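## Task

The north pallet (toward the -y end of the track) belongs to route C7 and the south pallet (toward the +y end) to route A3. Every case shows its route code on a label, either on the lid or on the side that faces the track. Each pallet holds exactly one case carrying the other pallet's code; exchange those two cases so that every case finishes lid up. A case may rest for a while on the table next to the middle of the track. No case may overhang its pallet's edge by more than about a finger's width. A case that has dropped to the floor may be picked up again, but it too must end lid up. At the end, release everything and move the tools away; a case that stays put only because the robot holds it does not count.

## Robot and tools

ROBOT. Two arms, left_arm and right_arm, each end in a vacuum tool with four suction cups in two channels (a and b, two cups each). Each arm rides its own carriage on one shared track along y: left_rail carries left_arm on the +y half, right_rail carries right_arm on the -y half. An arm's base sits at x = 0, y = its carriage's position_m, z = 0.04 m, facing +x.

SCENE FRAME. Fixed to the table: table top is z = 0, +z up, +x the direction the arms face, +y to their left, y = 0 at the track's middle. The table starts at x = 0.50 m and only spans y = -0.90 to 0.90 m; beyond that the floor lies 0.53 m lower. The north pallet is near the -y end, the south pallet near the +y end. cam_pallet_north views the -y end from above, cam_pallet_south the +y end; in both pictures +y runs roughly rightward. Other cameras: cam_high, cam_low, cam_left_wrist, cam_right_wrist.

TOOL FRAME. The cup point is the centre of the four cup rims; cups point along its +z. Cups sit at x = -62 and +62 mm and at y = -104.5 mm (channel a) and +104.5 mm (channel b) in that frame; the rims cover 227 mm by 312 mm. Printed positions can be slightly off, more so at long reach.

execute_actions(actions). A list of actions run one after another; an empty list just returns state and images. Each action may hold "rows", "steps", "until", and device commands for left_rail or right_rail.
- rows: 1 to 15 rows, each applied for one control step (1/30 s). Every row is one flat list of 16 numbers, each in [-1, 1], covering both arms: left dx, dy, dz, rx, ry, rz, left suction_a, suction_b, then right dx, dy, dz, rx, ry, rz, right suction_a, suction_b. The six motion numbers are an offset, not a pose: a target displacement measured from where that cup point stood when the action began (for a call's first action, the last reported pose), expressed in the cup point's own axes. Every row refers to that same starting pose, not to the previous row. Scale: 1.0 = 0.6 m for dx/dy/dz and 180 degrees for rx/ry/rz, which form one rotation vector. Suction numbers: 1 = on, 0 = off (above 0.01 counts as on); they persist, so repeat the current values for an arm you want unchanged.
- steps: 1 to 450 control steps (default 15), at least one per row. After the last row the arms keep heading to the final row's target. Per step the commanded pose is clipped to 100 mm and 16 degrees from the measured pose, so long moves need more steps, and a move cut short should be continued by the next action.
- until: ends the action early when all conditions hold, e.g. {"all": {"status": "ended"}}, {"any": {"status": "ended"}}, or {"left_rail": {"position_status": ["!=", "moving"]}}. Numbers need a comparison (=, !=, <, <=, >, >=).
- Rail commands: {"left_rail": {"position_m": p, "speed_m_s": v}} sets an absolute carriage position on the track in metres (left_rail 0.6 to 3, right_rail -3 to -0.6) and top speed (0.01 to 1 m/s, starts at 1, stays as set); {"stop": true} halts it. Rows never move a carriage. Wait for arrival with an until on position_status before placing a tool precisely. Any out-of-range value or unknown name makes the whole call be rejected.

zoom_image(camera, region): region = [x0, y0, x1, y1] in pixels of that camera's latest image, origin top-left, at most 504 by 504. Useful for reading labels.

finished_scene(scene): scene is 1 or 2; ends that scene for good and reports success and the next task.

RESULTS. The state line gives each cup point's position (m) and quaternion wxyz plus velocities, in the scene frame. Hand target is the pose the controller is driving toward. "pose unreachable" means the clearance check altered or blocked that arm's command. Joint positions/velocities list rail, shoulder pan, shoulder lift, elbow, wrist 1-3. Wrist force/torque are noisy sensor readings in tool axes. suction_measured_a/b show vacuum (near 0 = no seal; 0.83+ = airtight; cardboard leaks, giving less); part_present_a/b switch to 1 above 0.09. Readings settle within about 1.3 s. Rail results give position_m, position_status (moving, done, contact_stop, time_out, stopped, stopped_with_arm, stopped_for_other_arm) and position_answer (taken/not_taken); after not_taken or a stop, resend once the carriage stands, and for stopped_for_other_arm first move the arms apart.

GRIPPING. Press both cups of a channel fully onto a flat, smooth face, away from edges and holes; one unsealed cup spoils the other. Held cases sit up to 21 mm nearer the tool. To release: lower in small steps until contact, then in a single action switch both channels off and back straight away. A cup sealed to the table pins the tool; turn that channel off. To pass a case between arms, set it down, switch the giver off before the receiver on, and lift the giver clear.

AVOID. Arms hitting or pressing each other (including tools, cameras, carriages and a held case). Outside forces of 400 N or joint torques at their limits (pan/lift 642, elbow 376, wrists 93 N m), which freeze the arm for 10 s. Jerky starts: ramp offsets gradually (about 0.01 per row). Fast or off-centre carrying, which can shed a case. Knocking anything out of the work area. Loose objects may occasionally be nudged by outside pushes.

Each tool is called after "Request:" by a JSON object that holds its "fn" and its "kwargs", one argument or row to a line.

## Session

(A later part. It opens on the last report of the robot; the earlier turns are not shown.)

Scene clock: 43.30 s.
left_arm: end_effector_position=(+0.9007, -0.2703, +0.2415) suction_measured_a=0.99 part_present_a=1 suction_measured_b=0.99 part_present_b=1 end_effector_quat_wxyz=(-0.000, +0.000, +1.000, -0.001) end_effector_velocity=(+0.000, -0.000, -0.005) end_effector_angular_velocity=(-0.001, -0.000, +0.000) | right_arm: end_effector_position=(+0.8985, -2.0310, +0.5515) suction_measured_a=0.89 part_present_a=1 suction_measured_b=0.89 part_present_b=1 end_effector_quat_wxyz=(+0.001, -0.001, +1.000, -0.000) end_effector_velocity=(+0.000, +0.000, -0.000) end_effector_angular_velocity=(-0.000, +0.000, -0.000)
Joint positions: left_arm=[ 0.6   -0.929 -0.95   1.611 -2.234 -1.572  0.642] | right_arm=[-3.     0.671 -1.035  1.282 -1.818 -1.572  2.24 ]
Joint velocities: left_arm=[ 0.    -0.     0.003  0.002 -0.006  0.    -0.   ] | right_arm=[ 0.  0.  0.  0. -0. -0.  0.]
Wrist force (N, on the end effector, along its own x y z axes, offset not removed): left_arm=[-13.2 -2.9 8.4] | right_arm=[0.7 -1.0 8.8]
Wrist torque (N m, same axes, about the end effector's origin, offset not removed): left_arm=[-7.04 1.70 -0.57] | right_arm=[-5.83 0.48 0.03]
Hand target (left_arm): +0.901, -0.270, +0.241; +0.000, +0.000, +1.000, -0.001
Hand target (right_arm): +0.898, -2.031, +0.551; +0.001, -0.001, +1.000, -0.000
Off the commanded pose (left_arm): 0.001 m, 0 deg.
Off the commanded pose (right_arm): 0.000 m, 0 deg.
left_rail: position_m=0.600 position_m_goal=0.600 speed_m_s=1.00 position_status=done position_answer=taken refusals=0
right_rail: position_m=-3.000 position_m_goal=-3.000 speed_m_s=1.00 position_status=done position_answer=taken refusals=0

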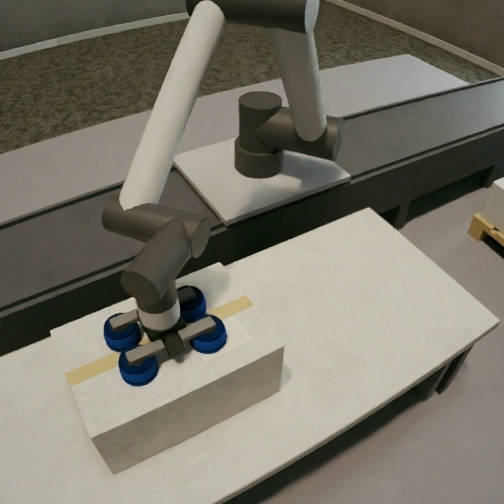

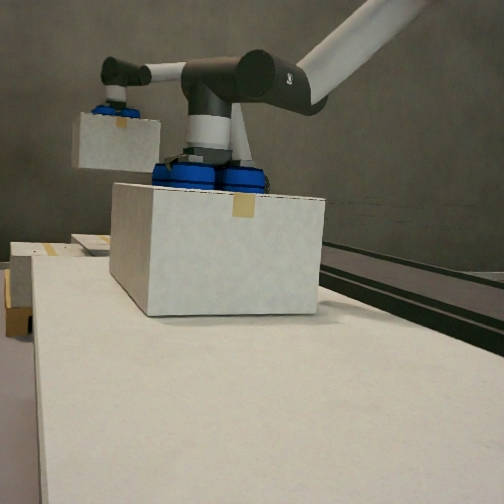

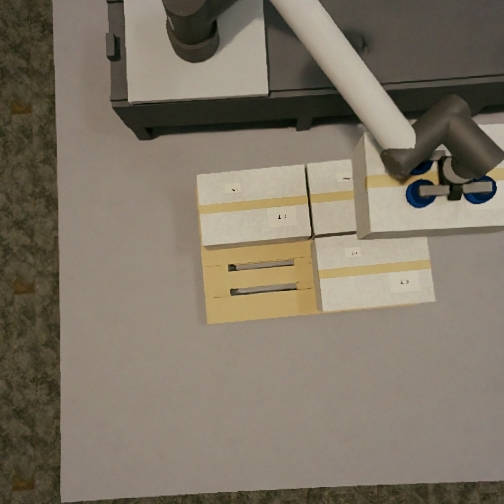

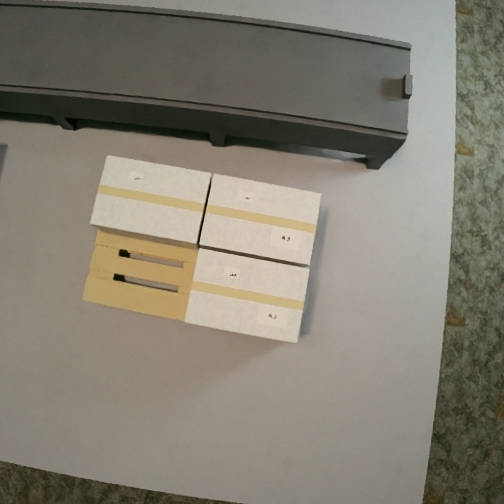

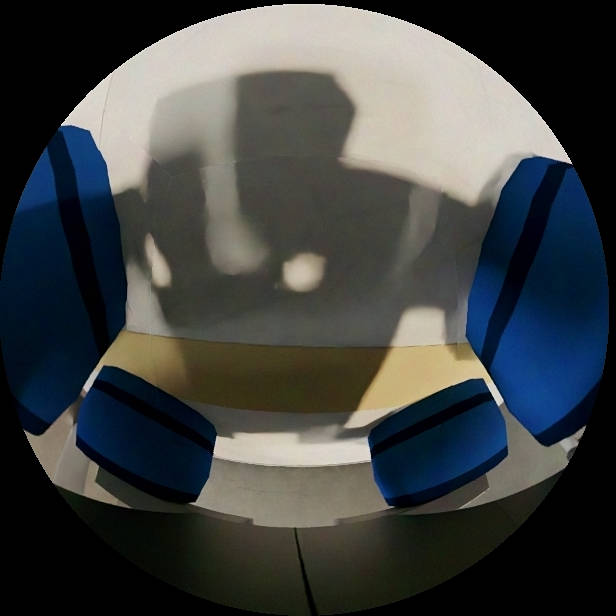

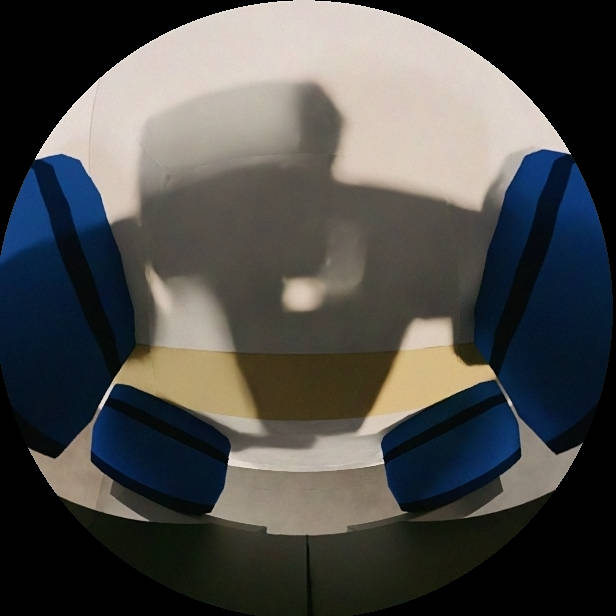

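Request:
{"fn": "execute_actions", "kwargs": {
  "actions": [
    {"rows":[[0,0,0.003,0,0,0,1,1,0,0,0,0,0,0,1,1]],"steps":5},
    {"rows":[[0,0,-0.005,0,0,0,0,0,0,0,0,0,0,0,1,1],[0,0,-0.01,0,0,0,0,0,0,0,0,0,0,0,1,1],[0,0,-0.015,0,0,0,0,0,0,0,0,0,0,0,1,1],[0,0,-0.02,0,0,0,0,0,0,0,0,0,0,0,1,1],[0,0,-0.025,0,0,0,0,0,0,0,0,0,0,0,1,1],[0,0,-0.03,0,0,0,0,0,0,0,0,0,0,0,1,1],[0,0,-0.04,0,0,0,0,0,0,0,0,0,0,0,1,1],[0,0,-0.09,0,0,0,0,0,0,0,0,0,0,0,1,1]],"steps":14},
    {"left_rail":{"position_m":2.3},"right_rail":{"position_m":-0.6},"steps":1}
  ]
}}

Scene clock: 52.67 s.
left_arm: end_effector_position=(+0.9007, -0.2702, +0.2877) suction_measured_a=0.01 part_present_a=0 suction_measured_b=0.01 part_present_b=0 end_effector_quat_wxyz=(+0.000, +0.000, +1.000, -0.001) end_effector_velocity=(+0.001, +0.006, +0.057) end_effector_angular_velocity=(-0.000, -0.000, -0.000) | right_arm: end_effector_position=(+0.8985, -2.0310, +0.5515) suction_measured_a=0.89 part_present_a=1 suction_measured_b=0.89 part_present_b=1 end_effector_quat_wxyz=(+0.001, -0.001, +1.000, -0.000) end_effector_velocity=(-0.000, +0.007, +0.000) end_effector_angular_velocity=(+0.000, -0.000, +0.000)
Joint positions: left_arm=[ 0.6   -0.929 -0.982  1.591 -2.182 -1.572  0.642] | right_arm=[-3.     0.671 -1.035  1.282 -1.818 -1.572  2.24 ]
Joint velocities: left_arm=[ 0.007  0.    -0.037 -0.029  0.066 -0.     0.   ] | right_arm=[ 0.007 -0.    -0.    -0.     0.    -0.    -0.   ]
Wrist force (N, on the end effector, along its own x y z axes, offset not removed): left_arm=[-10.6 4.7 3.8] | right_arm=[4.4 -1.0 7.8]
Wrist torque (N m, same axes, about the end effector's origin, offset not removed): left_arm=[0.36 1.86 -0.48] | right_arm=[-5.82 0.02 -0.06]
Hand target (left_arm): +0.901, -0.268, +0.294; +0.000, +0.000, +1.000, -0.001
Hand target (right_arm): +0.898, -2.029, +0.551; +0.001, -0.001, +1.000, -0.000
Off the commanded pose (left_arm): 0.006 m, 0 deg.
Off the commanded pose (right_arm): 0.000 m, 0 deg.
left_rail: position_m=0.600 position_m_goal=2.300 speed_m_s=1.00 position_status=moving position_answer=taken refusals=0
right_rail: position_m=-3.000 position_m_goal=-0.600 speed_m_s=1.00 position_status=moving position_answer=taken refusals=0

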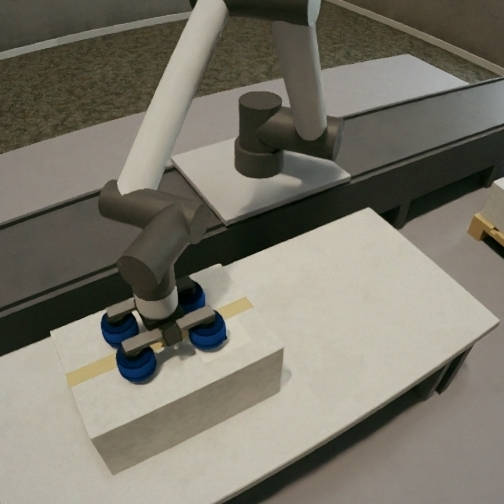

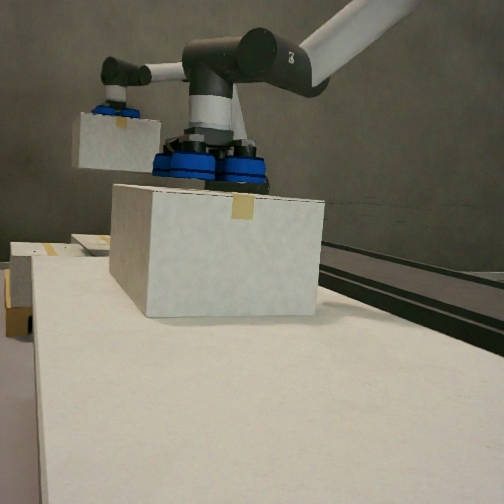

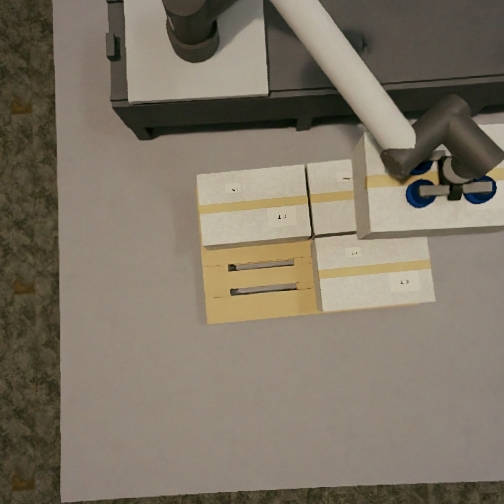

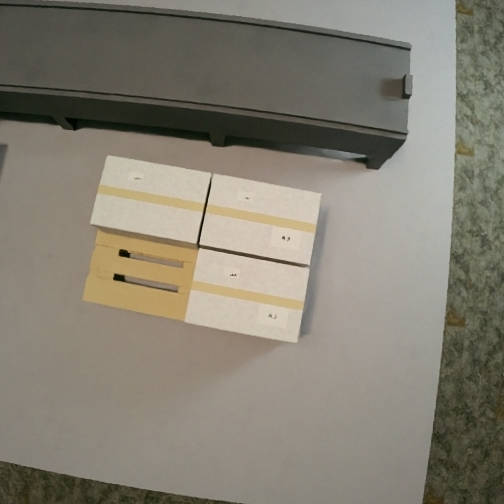

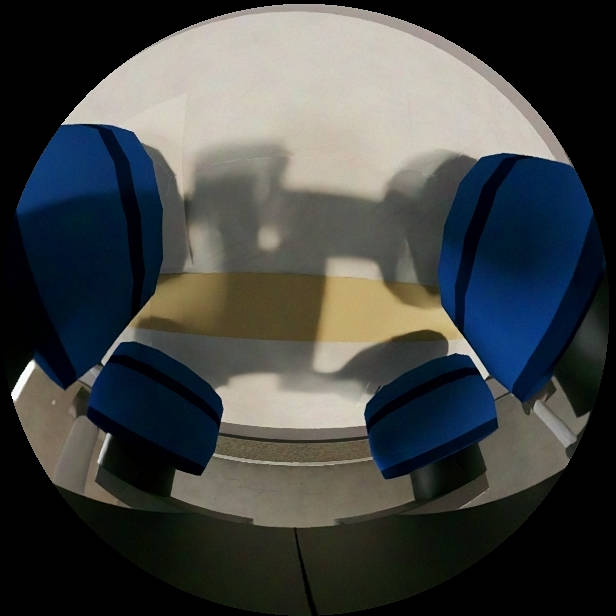

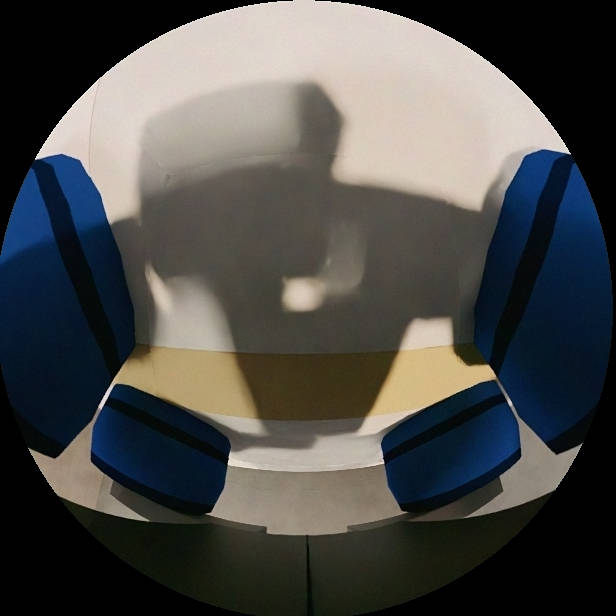

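Checking that both carriages have arrived before lowering the right arm's case onto the table.

Request:
{"fn": "execute_actions", "kwargs": {
  "actions": []
}}

Scene clock: 62.03 s.
left_arm: end_effector_position=(+0.9007, +1.4299, +0.2941) suction_measured_a=0.01 part_present_a=0 suction_measured_b=0.01 part_present_b=0 end_effector_quat_wxyz=(+0.000, +0.000, +1.000, -0.001) end_effector_velocity=(+0.000, -0.000, -0.000) end_effector_angular_velocity=(+0.000, +0.000, +0.000) | right_arm: end_effector_position=(+0.8985, +0.3691, +0.5515) suction_measured_a=0.89 part_present_a=1 suction_measured_b=0.89 part_present_b=1 end_effector_quat_wxyz=(+0.001, -0.001, +1.000, -0.000) end_effector_velocity=(+0.000, +0.000, +0.000) end_effector_angular_velocity=(+0.000, -0.000, +0.000)
Joint positions: left_arm=[ 2.3   -0.929 -0.986  1.588 -2.174 -1.572  0.642] | right_arm=[-0.6    0.671 -1.035  1.282 -1.818 -1.572  2.24 ]
Joint velocities: left_arm=[ 0. -0.  0. -0. -0.  0. -0.] | right_arm=[ 0.  0. -0. -0. -0.  0. -0.]
Wrist force (N, on the end effector, along its own x y z axes, offset not removed): left_arm=[-13.5 -0.6 -0.7] | right_arm=[3.4 -0.6 9.4]
Wrist torque (N m, same axes, about the end effector's origin, offset not removed): left_arm=[-0.02 2.21 -0.61] | right_arm=[-5.70 0.26 0.02]
Hand target (left_arm): +0.901, +1.430, +0.294; +0.000, +0.000, +1.000, -0.001
Hand target (right_arm): +0.898, +0.369, +0.551; +0.001, -0.001, +1.000, -0.000
Off the commanded pose (left_arm): 0.000 m, 0 deg.
Off the commanded pose (right_arm): 0.000 m, 0 deg.
left_rail: position_m=2.300 position_m_goal=2.300 speed_m_s=1.00 position_status=done position_answer=taken refusals=0
right_rail: position_m=-0.600 position_m_goal=-0.600 speed_m_s=1.00 position_status=done position_answer=taken refusals=0

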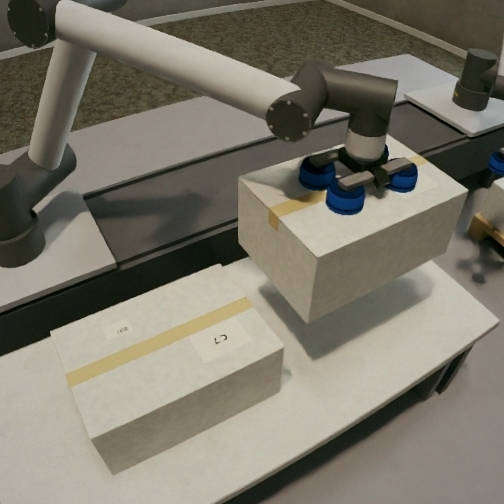

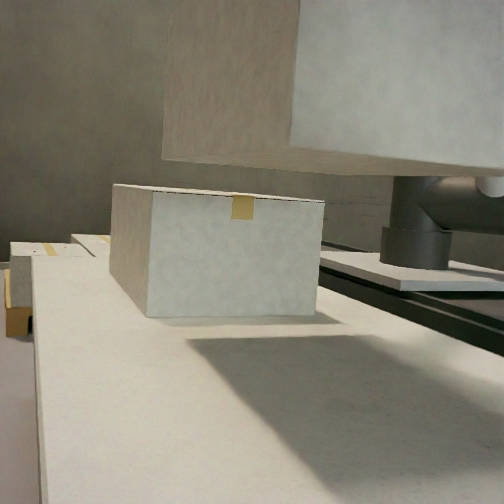

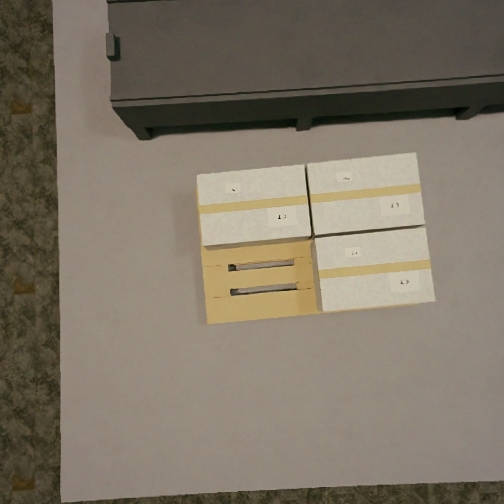

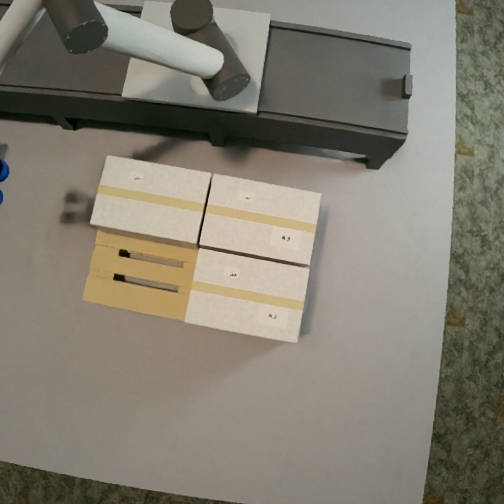

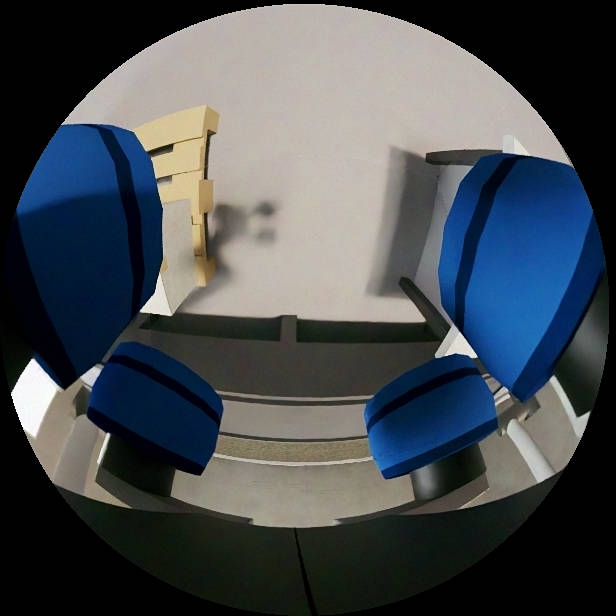

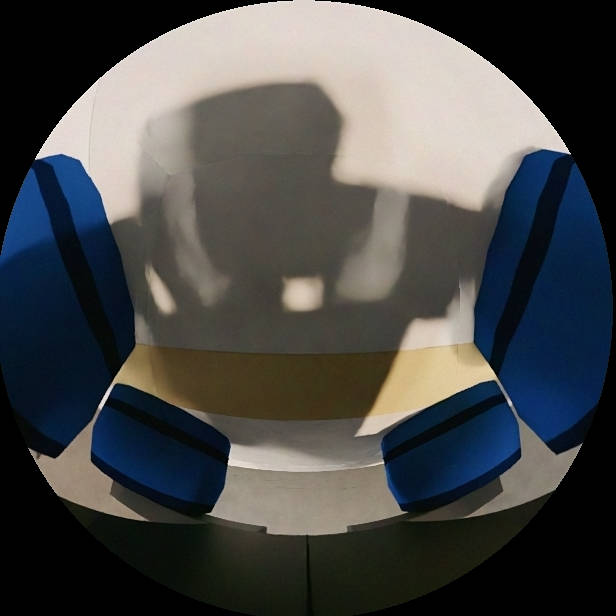

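Request:
{"fn": "execute_actions", "kwargs": {
  "actions": [
    {"rows":[[0,0,0,0,0,0,0,0,0,0,0.03,0,0,0,1,1],[0,0,0,0,0,0,0,0,0,0,0.08,0,0,0,1,1],[0,0,0,0,0,0,0,0,0,0,0.516,0,0,0,1,1]],"steps":35},
    {"rows":[[0,0,0,0,0,0,0,0,0,0,-0.005,0,0,0,0,0],[0,0,0,0,0,0,0,0,0,0,-0.01,0,0,0,0,0],[0,0,0,0,0,0,0,0,0,0,-0.015,0,0,0,0,0],[0,0,0,0,0,0,0,0,0,0,-0.02,0,0,0,0,0],[0,0,0,0,0,0,0,0,0,0,-0.025,0,0,0,0,0],[0,0,0,0,0,0,0,0,0,0,-0.03,0,0,0,0,0],[0,0,0,0,0,0,0,0,0,0,-0.04,0,0,0,0,0],[0,0,0,0,0,0,0,0,0,0,-0.087,0,0,0,0,0]],"steps":14},
    {"left_rail":{"position_m":1.239,"speed_m_s":0.4},"right_rail":{"position_m":-1.239},"steps":1}
  ]
}}

Scene clock: 70.13 s.
left_arm: end_effector_position=(+0.9008, +1.4299, +0.2941) suction_measured_a=0.01 part_present_a=0 suction_measured_b=0.01 part_present_b=0 end_effector_quat_wxyz=(+0.000, +0.000, +1.000, -0.001) end_effector_velocity=(+0.000, -0.005, -0.000) end_effector_angular_velocity=(+0.000, +0.000, +0.000) | right_arm: end_effector_position=(+0.8986, +0.3694, +0.2881) suction_measured_a=0.00 part_present_a=0 suction_measured_b=0.00 part_present_b=0 end_effector_quat_wxyz=(+0.001, -0.001, +1.000, -0.000) end_effector_velocity=(+0.001, -0.008, +0.054) end_effector_angular_velocity=(+0.001, -0.001, -0.000)
Joint positions: left_arm=[ 2.3   -0.929 -0.986  1.588 -2.174 -1.572  0.642] | right_arm=[-0.6    0.671 -0.914  1.466 -2.124 -1.572  2.24 ]
Joint velocities: left_arm=[-0.005  0.     0.    -0.     0.    -0.     0.   ] | right_arm=[-0.009  0.    -0.032 -0.028  0.058  0.     0.   ]
Wrist force (N, on the end effector, along its own x y z axes, offset not removed): left_arm=[-15.3 -3.5 5.6] | right_arm=[2.2 1.0 4.1]
Wrist torque (N m, same axes, about the end effector's origin, offset not removed): left_arm=[-0.63 2.44 -0.61] | right_arm=[0.33 0.26 0.00]
Hand target (left_arm): +0.901, +1.428, +0.294; +0.000, +0.000, +1.000, -0.001
Hand target (right_arm): +0.899, +0.367, +0.295; +0.001, -0.001, +1.000, +0.000
Off the commanded pose (left_arm): 0.000 m, 0 deg.
Off the commanded pose (right_arm): 0.006 m, 0 deg.
left_rail: position_m=2.300 position_m_goal=1.239 speed_m_s=0.40 position_status=moving position_answer=taken refusals=0
right_rail: position_m=-0.600 position_m_goal=-1.239 speed_m_s=1.00 position_status=moving position_answer=taken refusals=0

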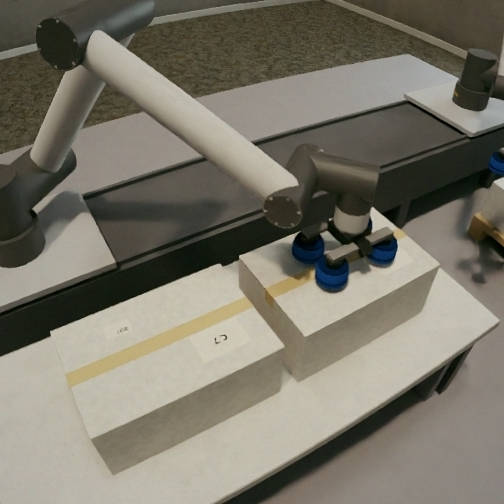

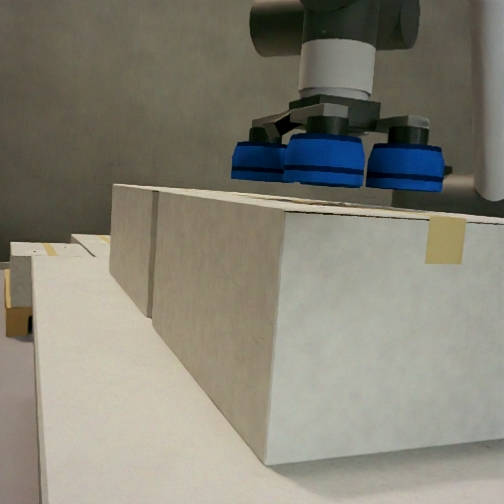

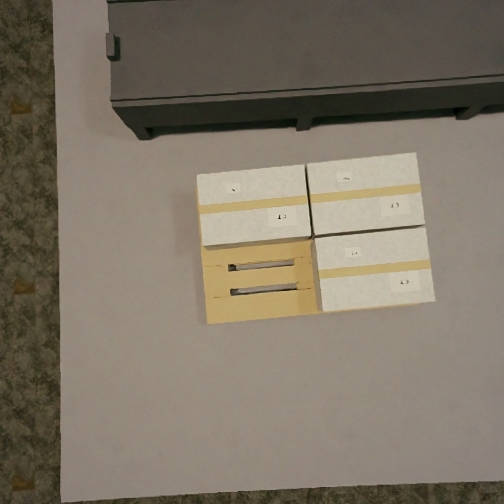

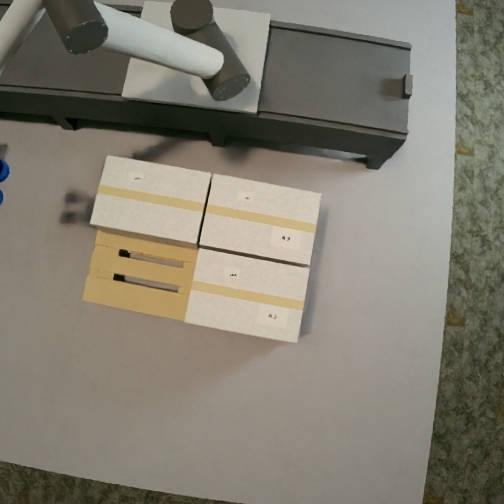

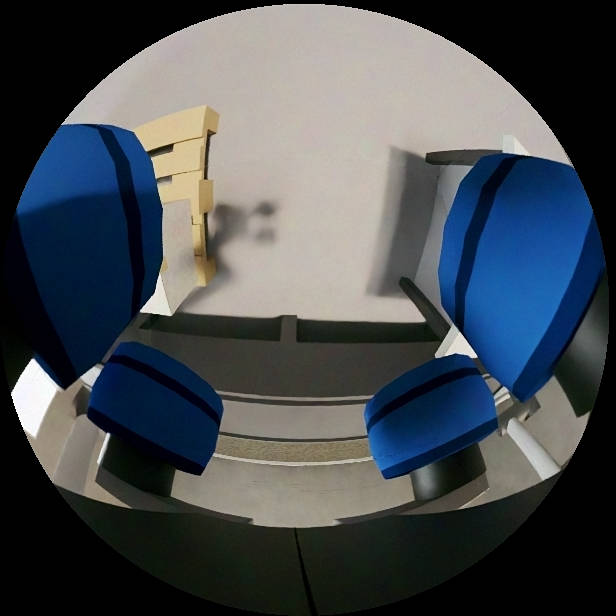

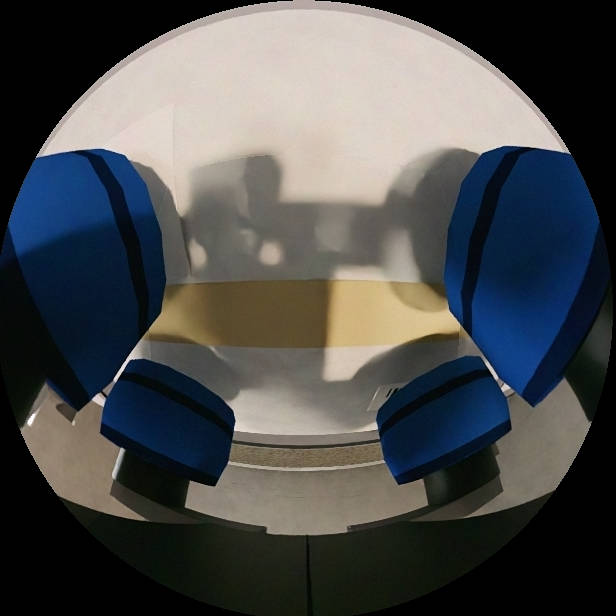

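Both cases are on the table and lined up; checking the carriages before the pick-up.

Request:
{"fn": "execute_actions", "kwargs": {
  "actions": []
}}

Scene clock: 72.93 s.
left_arm: end_effector_position=(+0.9006, +0.3716, +0.2940) suction_measured_a=0.01 part_present_a=0 suction_measured_b=0.01 part_present_b=0 end_effector_quat_wxyz=(-0.000, +0.000, +1.000, -0.001) end_effector_velocity=(+0.000, -0.104, -0.000) end_effector_angular_velocity=(+0.000, +0.000, -0.000) | right_arm: end_effector_position=(+0.8988, -0.2697, +0.2945) suction_measured_a=0.00 part_present_a=0 suction_measured_b=0.00 part_present_b=0 end_effector_quat_wxyz=(+0.001, -0.001, +1.000, +0.000) end_effector_velocity=(+0.000, +0.000, +0.000) end_effector_angular_velocity=(+0.000, -0.000, +0.000)
Joint positions: left_arm=[ 1.242 -0.929 -0.986  1.588 -2.174 -1.572  0.642] | right_arm=[-1.239  0.671 -0.917  1.463 -2.117 -1.572  2.24 ]
Joint velocities: left_arm=[-0.104  0.     0.    -0.     0.    -0.     0.   ] | right_arm=[ 0.  0.  0.  0. -0. -0. -0.]
Wrist force (N, on the end effector, along its own x y z axes, offset not removed): left_arm=[-12.0 -5.8 5.8] | right_arm=[3.1 -0.8 2.1]
Wrist torque (N m, same axes, about the end effector's origin, offset not removed): left_arm=[-0.89 2.17 -0.44] | right_arm=[0.16 0.24 0.00]
Hand target (left_arm): +0.901, +0.369, +0.294; +0.000, +0.000, +1.000, -0.001
Hand target (right_arm): +0.899, -0.270, +0.295; +0.001, -0.001, +1.000, +0.000
Off the commanded pose (left_arm): 0.000 m, 0 deg.
Off the commanded pose (right_arm): 0.000 m, 0 deg.
left_rail: position_m=1.242 position_m_goal=1.239 speed_m_s=0.40 position_status=moving position_answer=taken refusals=0
right_rail: position_m=-1.239 position_m_goal=-1.239 speed_m_s=1.00 position_status=done position_answer=taken refusals=0

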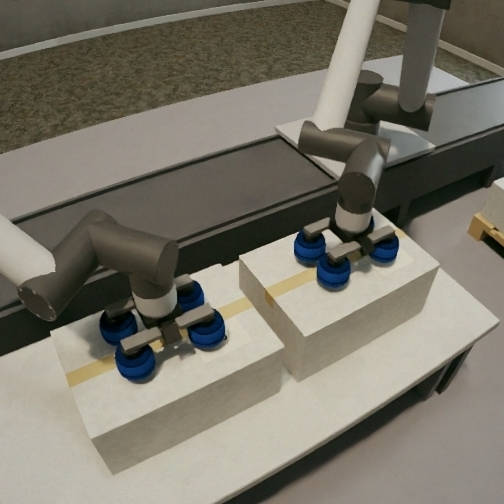

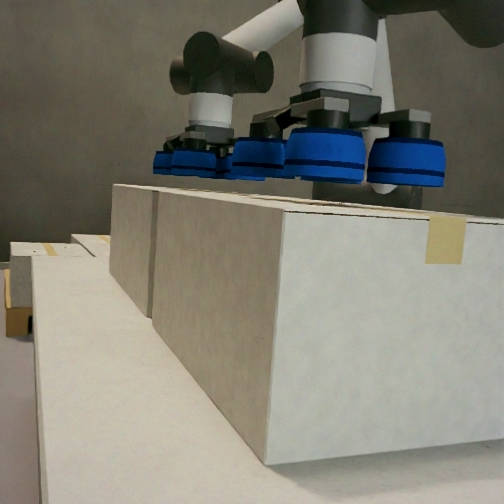

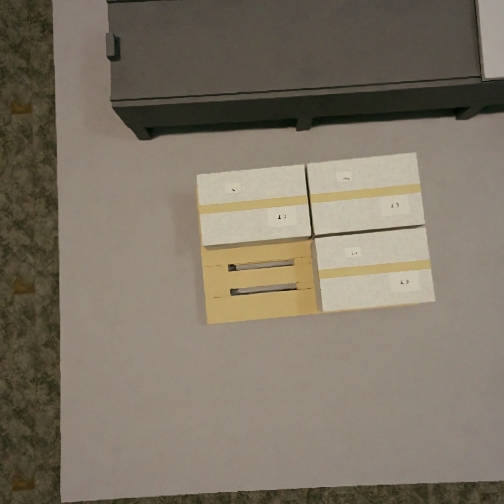

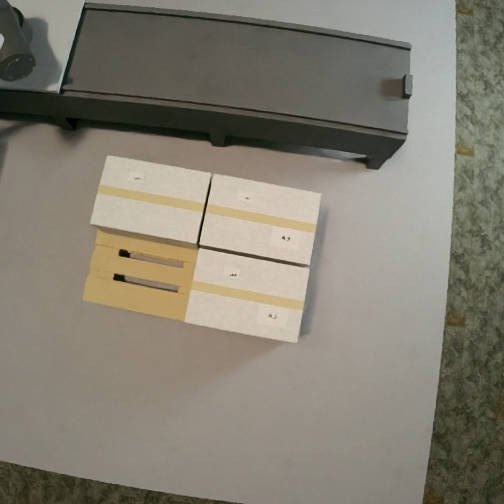

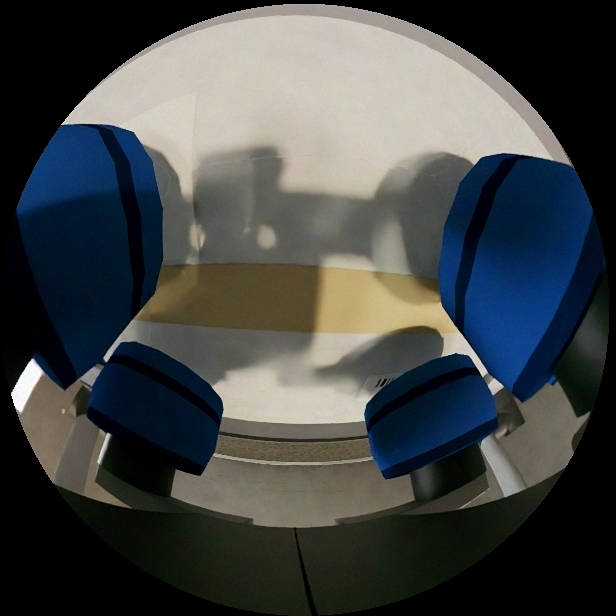

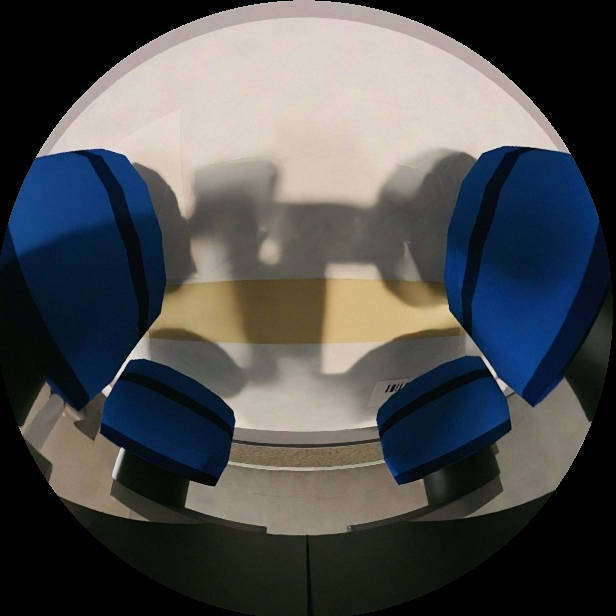

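Request:
{"fn": "execute_actions", "kwargs": {
  "actions": [
    {"steps":1},
    {"rows":[[-0.003,0,0.02,0,0,0,1,1,0.003,0,0.02,0,0,0,1,1],[-0.003,0,0.03,0,0,0,1,1,0.003,0,0.03,0,0,0,1,1],[-0.003,0,0.04,0,0,0,1,1,0.003,0,0.04,0,0,0,1,1],[-0.003,0,0.05,0,0,0,1,1,0.003,0,0.05,0,0,0,1,1],[-0.003,0,0.06,0,0,0,1,1,0.003,0,0.06,0,0,0,1,1],[-0.003,0,0.075,0,0,0,1,1,0.003,0,0.075,0,0,0,1,1]],"steps":20},
    {"rows":[[-0.01,0,-0.02,0,0,0,1,1,-0.01,-0.02,-0.02,0,0,0,1,1],[-0.02,0,-0.04,0,0,0,1,1,-0.02,-0.04,-0.04,0,0,0,1,1],[-0.1,0,-0.06,0,0,0,1,1,-0.1,-0.22,-0.06,0,0,0,1,1]],"steps":10},
    {"left_rail":{"position_m":3.0,"speed_m_s":1},"right_rail":{"position_m":-3.0},"steps":1}
  ]
}}

Scene clock: 81.43 s.
left_arm: end_effector_position=(+0.9553, +0.3699, +0.2826) suction_measured_a=0.96 part_present_a=1 suction_measured_b=0.96 part_present_b=1 end_effector_quat_wxyz=(+0.000, -0.000, +1.000, -0.001) end_effector_velocity=(+0.062, -0.004, +0.028) end_effector_angular_velocity=(+0.003, +0.006, -0.003) | right_arm: end_effector_position=(+0.9473, -0.3780, +0.2803) suction_measured_a=0.89 part_present_a=1 suction_measured_b=0.89 part_present_b=1 end_effector_quat_wxyz=(+0.001, -0.000, +1.000, -0.000) end_effector_velocity=(+0.085, -0.207, +0.046) end_effector_angular_velocity=(+0.011, +0.004, +0.003)
Joint positions: left_arm=[ 1.239 -0.894 -0.94   1.525 -2.158 -1.572  0.676] | right_arm=[-1.239  0.58  -0.95   1.545 -2.167 -1.572  2.151]
Joint velocities: left_arm=[ 0.004  0.035  0.034 -0.109  0.082 -0.003  0.038] | right_arm=[-0.009 -0.17  -0.099  0.106 -0.009  0.011 -0.174]
Wrist force (N, on the end effector, along its own x y z axes, offset not removed): left_arm=[-18.2 -8.6 0.5] | right_arm=[0.2 -19.0 -3.1]
Wrist torque (N m, same axes, about the end effector's origin, offset not removed): left_arm=[-5.86 1.33 -0.54] | right_arm=[-4.81 0.79 -0.22]
Hand target (left_arm): +0.962, +0.371, +0.285; +0.000, +0.000, +1.000, -0.001
Hand target (right_arm): +0.957, -0.403, +0.286; +0.001, -0.001, +1.000, -0.000
Off the commanded pose (left_arm): 0.008 m, 0 deg.
Off the commanded pose (right_arm): 0.026 m, 0 deg.
left_rail: position_m=1.239 position_m_goal=3.000 speed_m_s=1.00 position_status=moving position_answer=taken refusals=0
right_rail: position_m=-1.239 position_m_goal=-3.000 speed_m_s=1.00 position_status=moving position_answer=taken refusals=0

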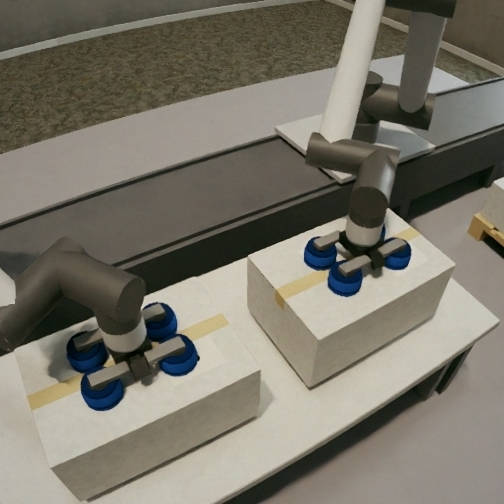

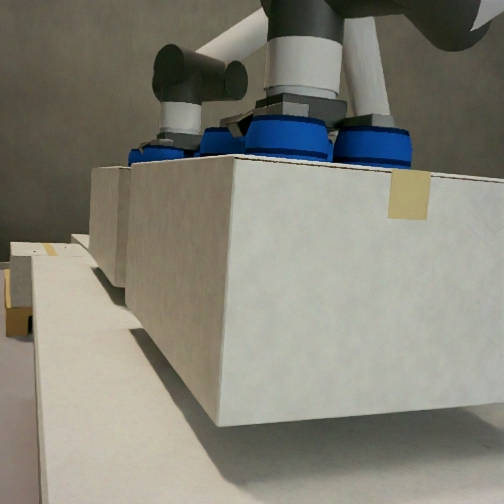

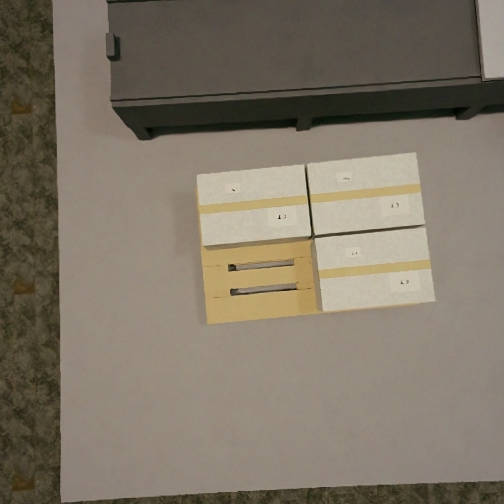

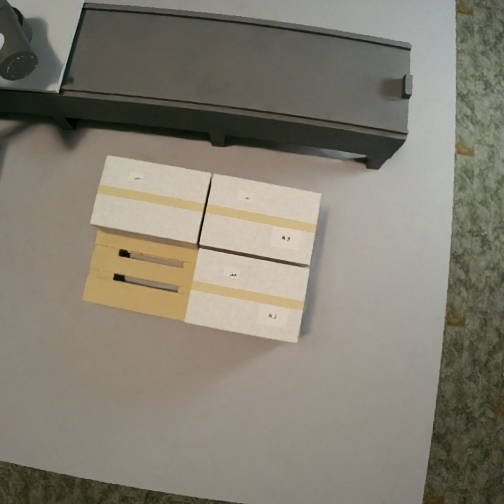

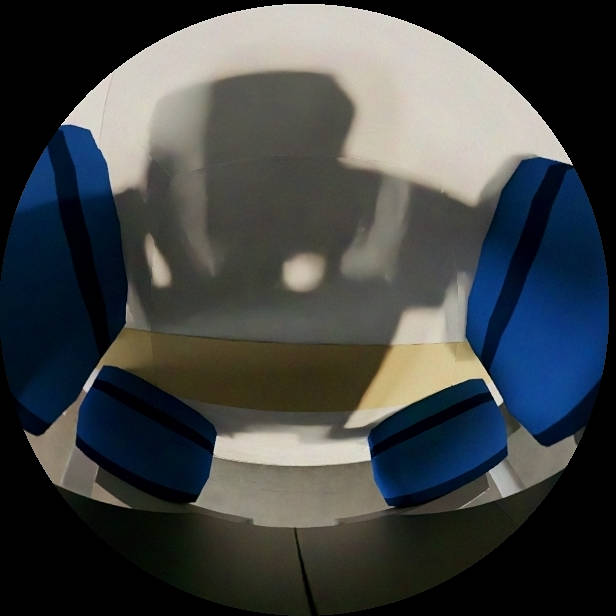

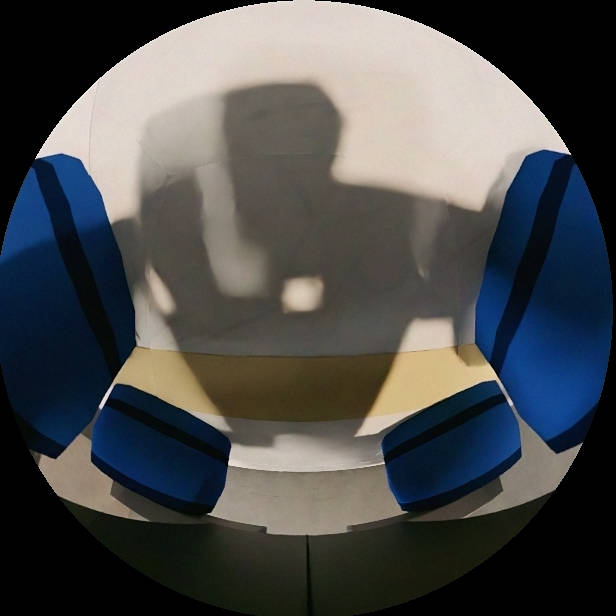

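Request:
{"fn": "execute_actions", "kwargs": {
  "actions": [
    {"steps":60,"until":{"all":{"status":"ended"}}},
    {"rows":[[-0.02,0,0.01,0,0,0.005,1,1,-0.02,-0.04,0.01,0,0,-0.005,1,1],[-0.05,0,0.03,0,0,0.01,1,1,-0.05,-0.1,0.02,0,0,-0.01,1,1],[-0.38,0.005,0.25,0,0,0.017,1,1,-0.458,-0.977,0.25,0,0,-0.0146,1,1]],"steps":40}
  ]
}}

Scene clock: 89.30 s.
left_arm: end_effector_position=(+1.1904, +2.1324, +0.1357) suction_measured_a=0.99 part_present_a=1 suction_measured_b=0.99 part_present_b=1 end_effector_quat_wxyz=(+0.000, +0.027, +1.000, -0.001) end_effector_velocity=(+0.001, -0.000, -0.000) end_effector_angular_velocity=(+0.000, +0.000, +0.000) | right_arm: end_effector_position=(+1.2199, -2.7277, +0.1408) suction_measured_a=0.89 part_present_a=1 suction_measured_b=0.89 part_present_b=1 end_effector_quat_wxyz=(+0.000, -0.023, +1.000, -0.001) end_effector_velocity=(+0.105, -0.174, -0.048) end_effector_angular_velocity=(+0.007, -0.002, +0.006)
Joint positions: left_arm=[ 3.    -0.767 -0.663  1.216 -2.125 -1.572  0.858] | right_arm=[-3.     0.058 -0.875  1.648 -2.345 -1.572  1.584]
Joint velocities: left_arm=[ 0.     0.     0.001 -0.001  0.    -0.     0.   ] | right_arm=[ 0.    -0.147  0.093 -0.098  0.002  0.007 -0.154]
Wrist force (N, on the end effector, along its own x y z axes, offset not removed): left_arm=[-5.7 2.0 10.5] | right_arm=[-5.2 -24.1 10.9]
Wrist torque (N m, same axes, about the end effector's origin, offset not removed): left_arm=[-6.14 0.46 -0.52] | right_arm=[-4.31 -0.72 -0.58]
Hand target (left_arm): +1.190, +2.132, +0.136; +0.000, +0.027, +1.000, -0.001
Hand target (right_arm): +1.232, -2.747, +0.135; +0.000, -0.023, +1.000, -0.000
Off the commanded pose (left_arm): 0.000 m, 0 deg.
Off the commanded pose (right_arm): 0.024 m, 0 deg.
left_rail: position_m=3.000 position_m_goal=3.000 speed_m_s=1.00 position_status=done position_answer=taken refusals=0
right_rail: position_m=-3.000 position_m_goal=-3.000 speed_m_s=1.00 position_status=done position_answer=taken refusals=0

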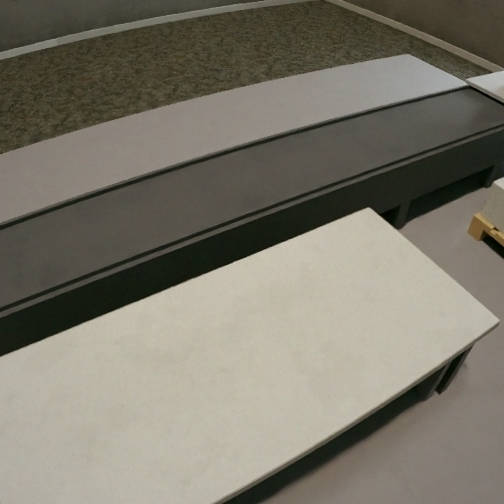

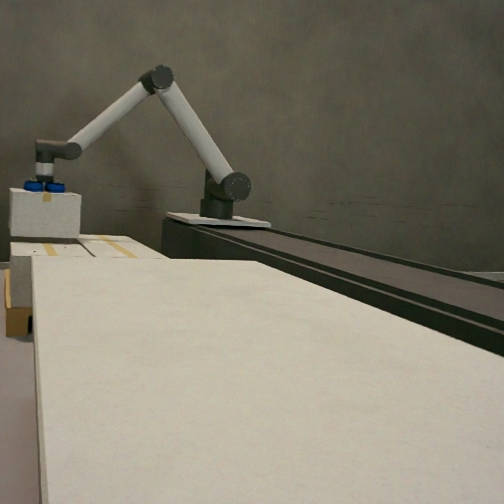

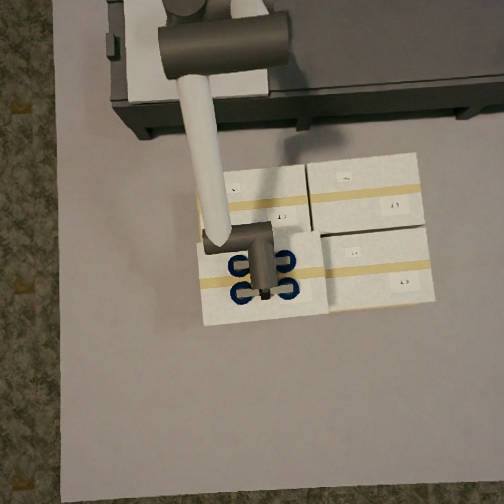

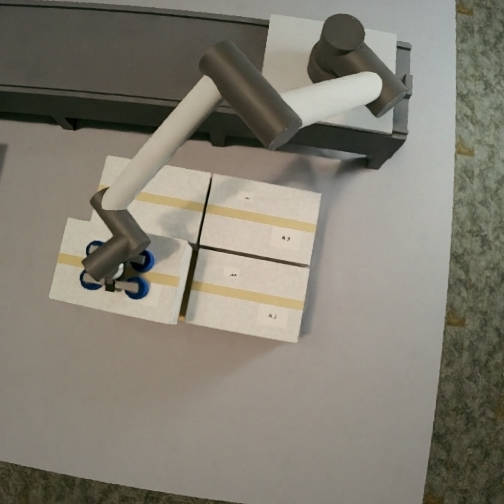

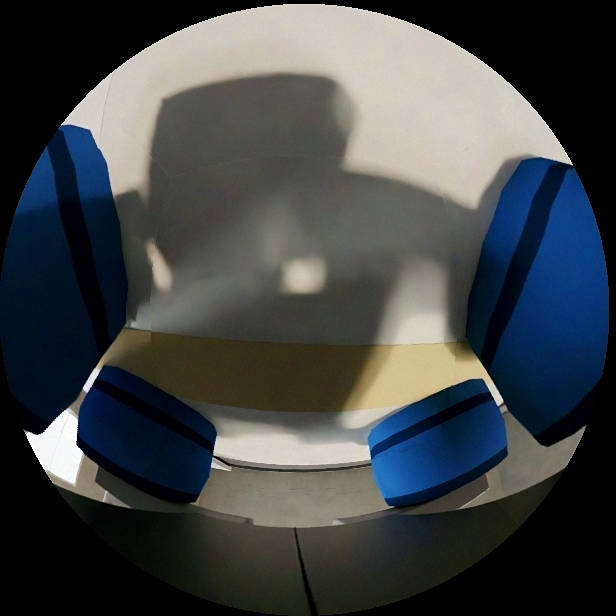

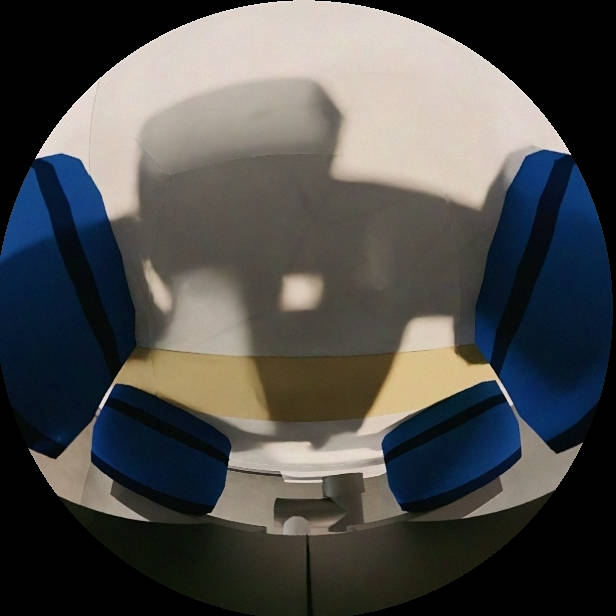

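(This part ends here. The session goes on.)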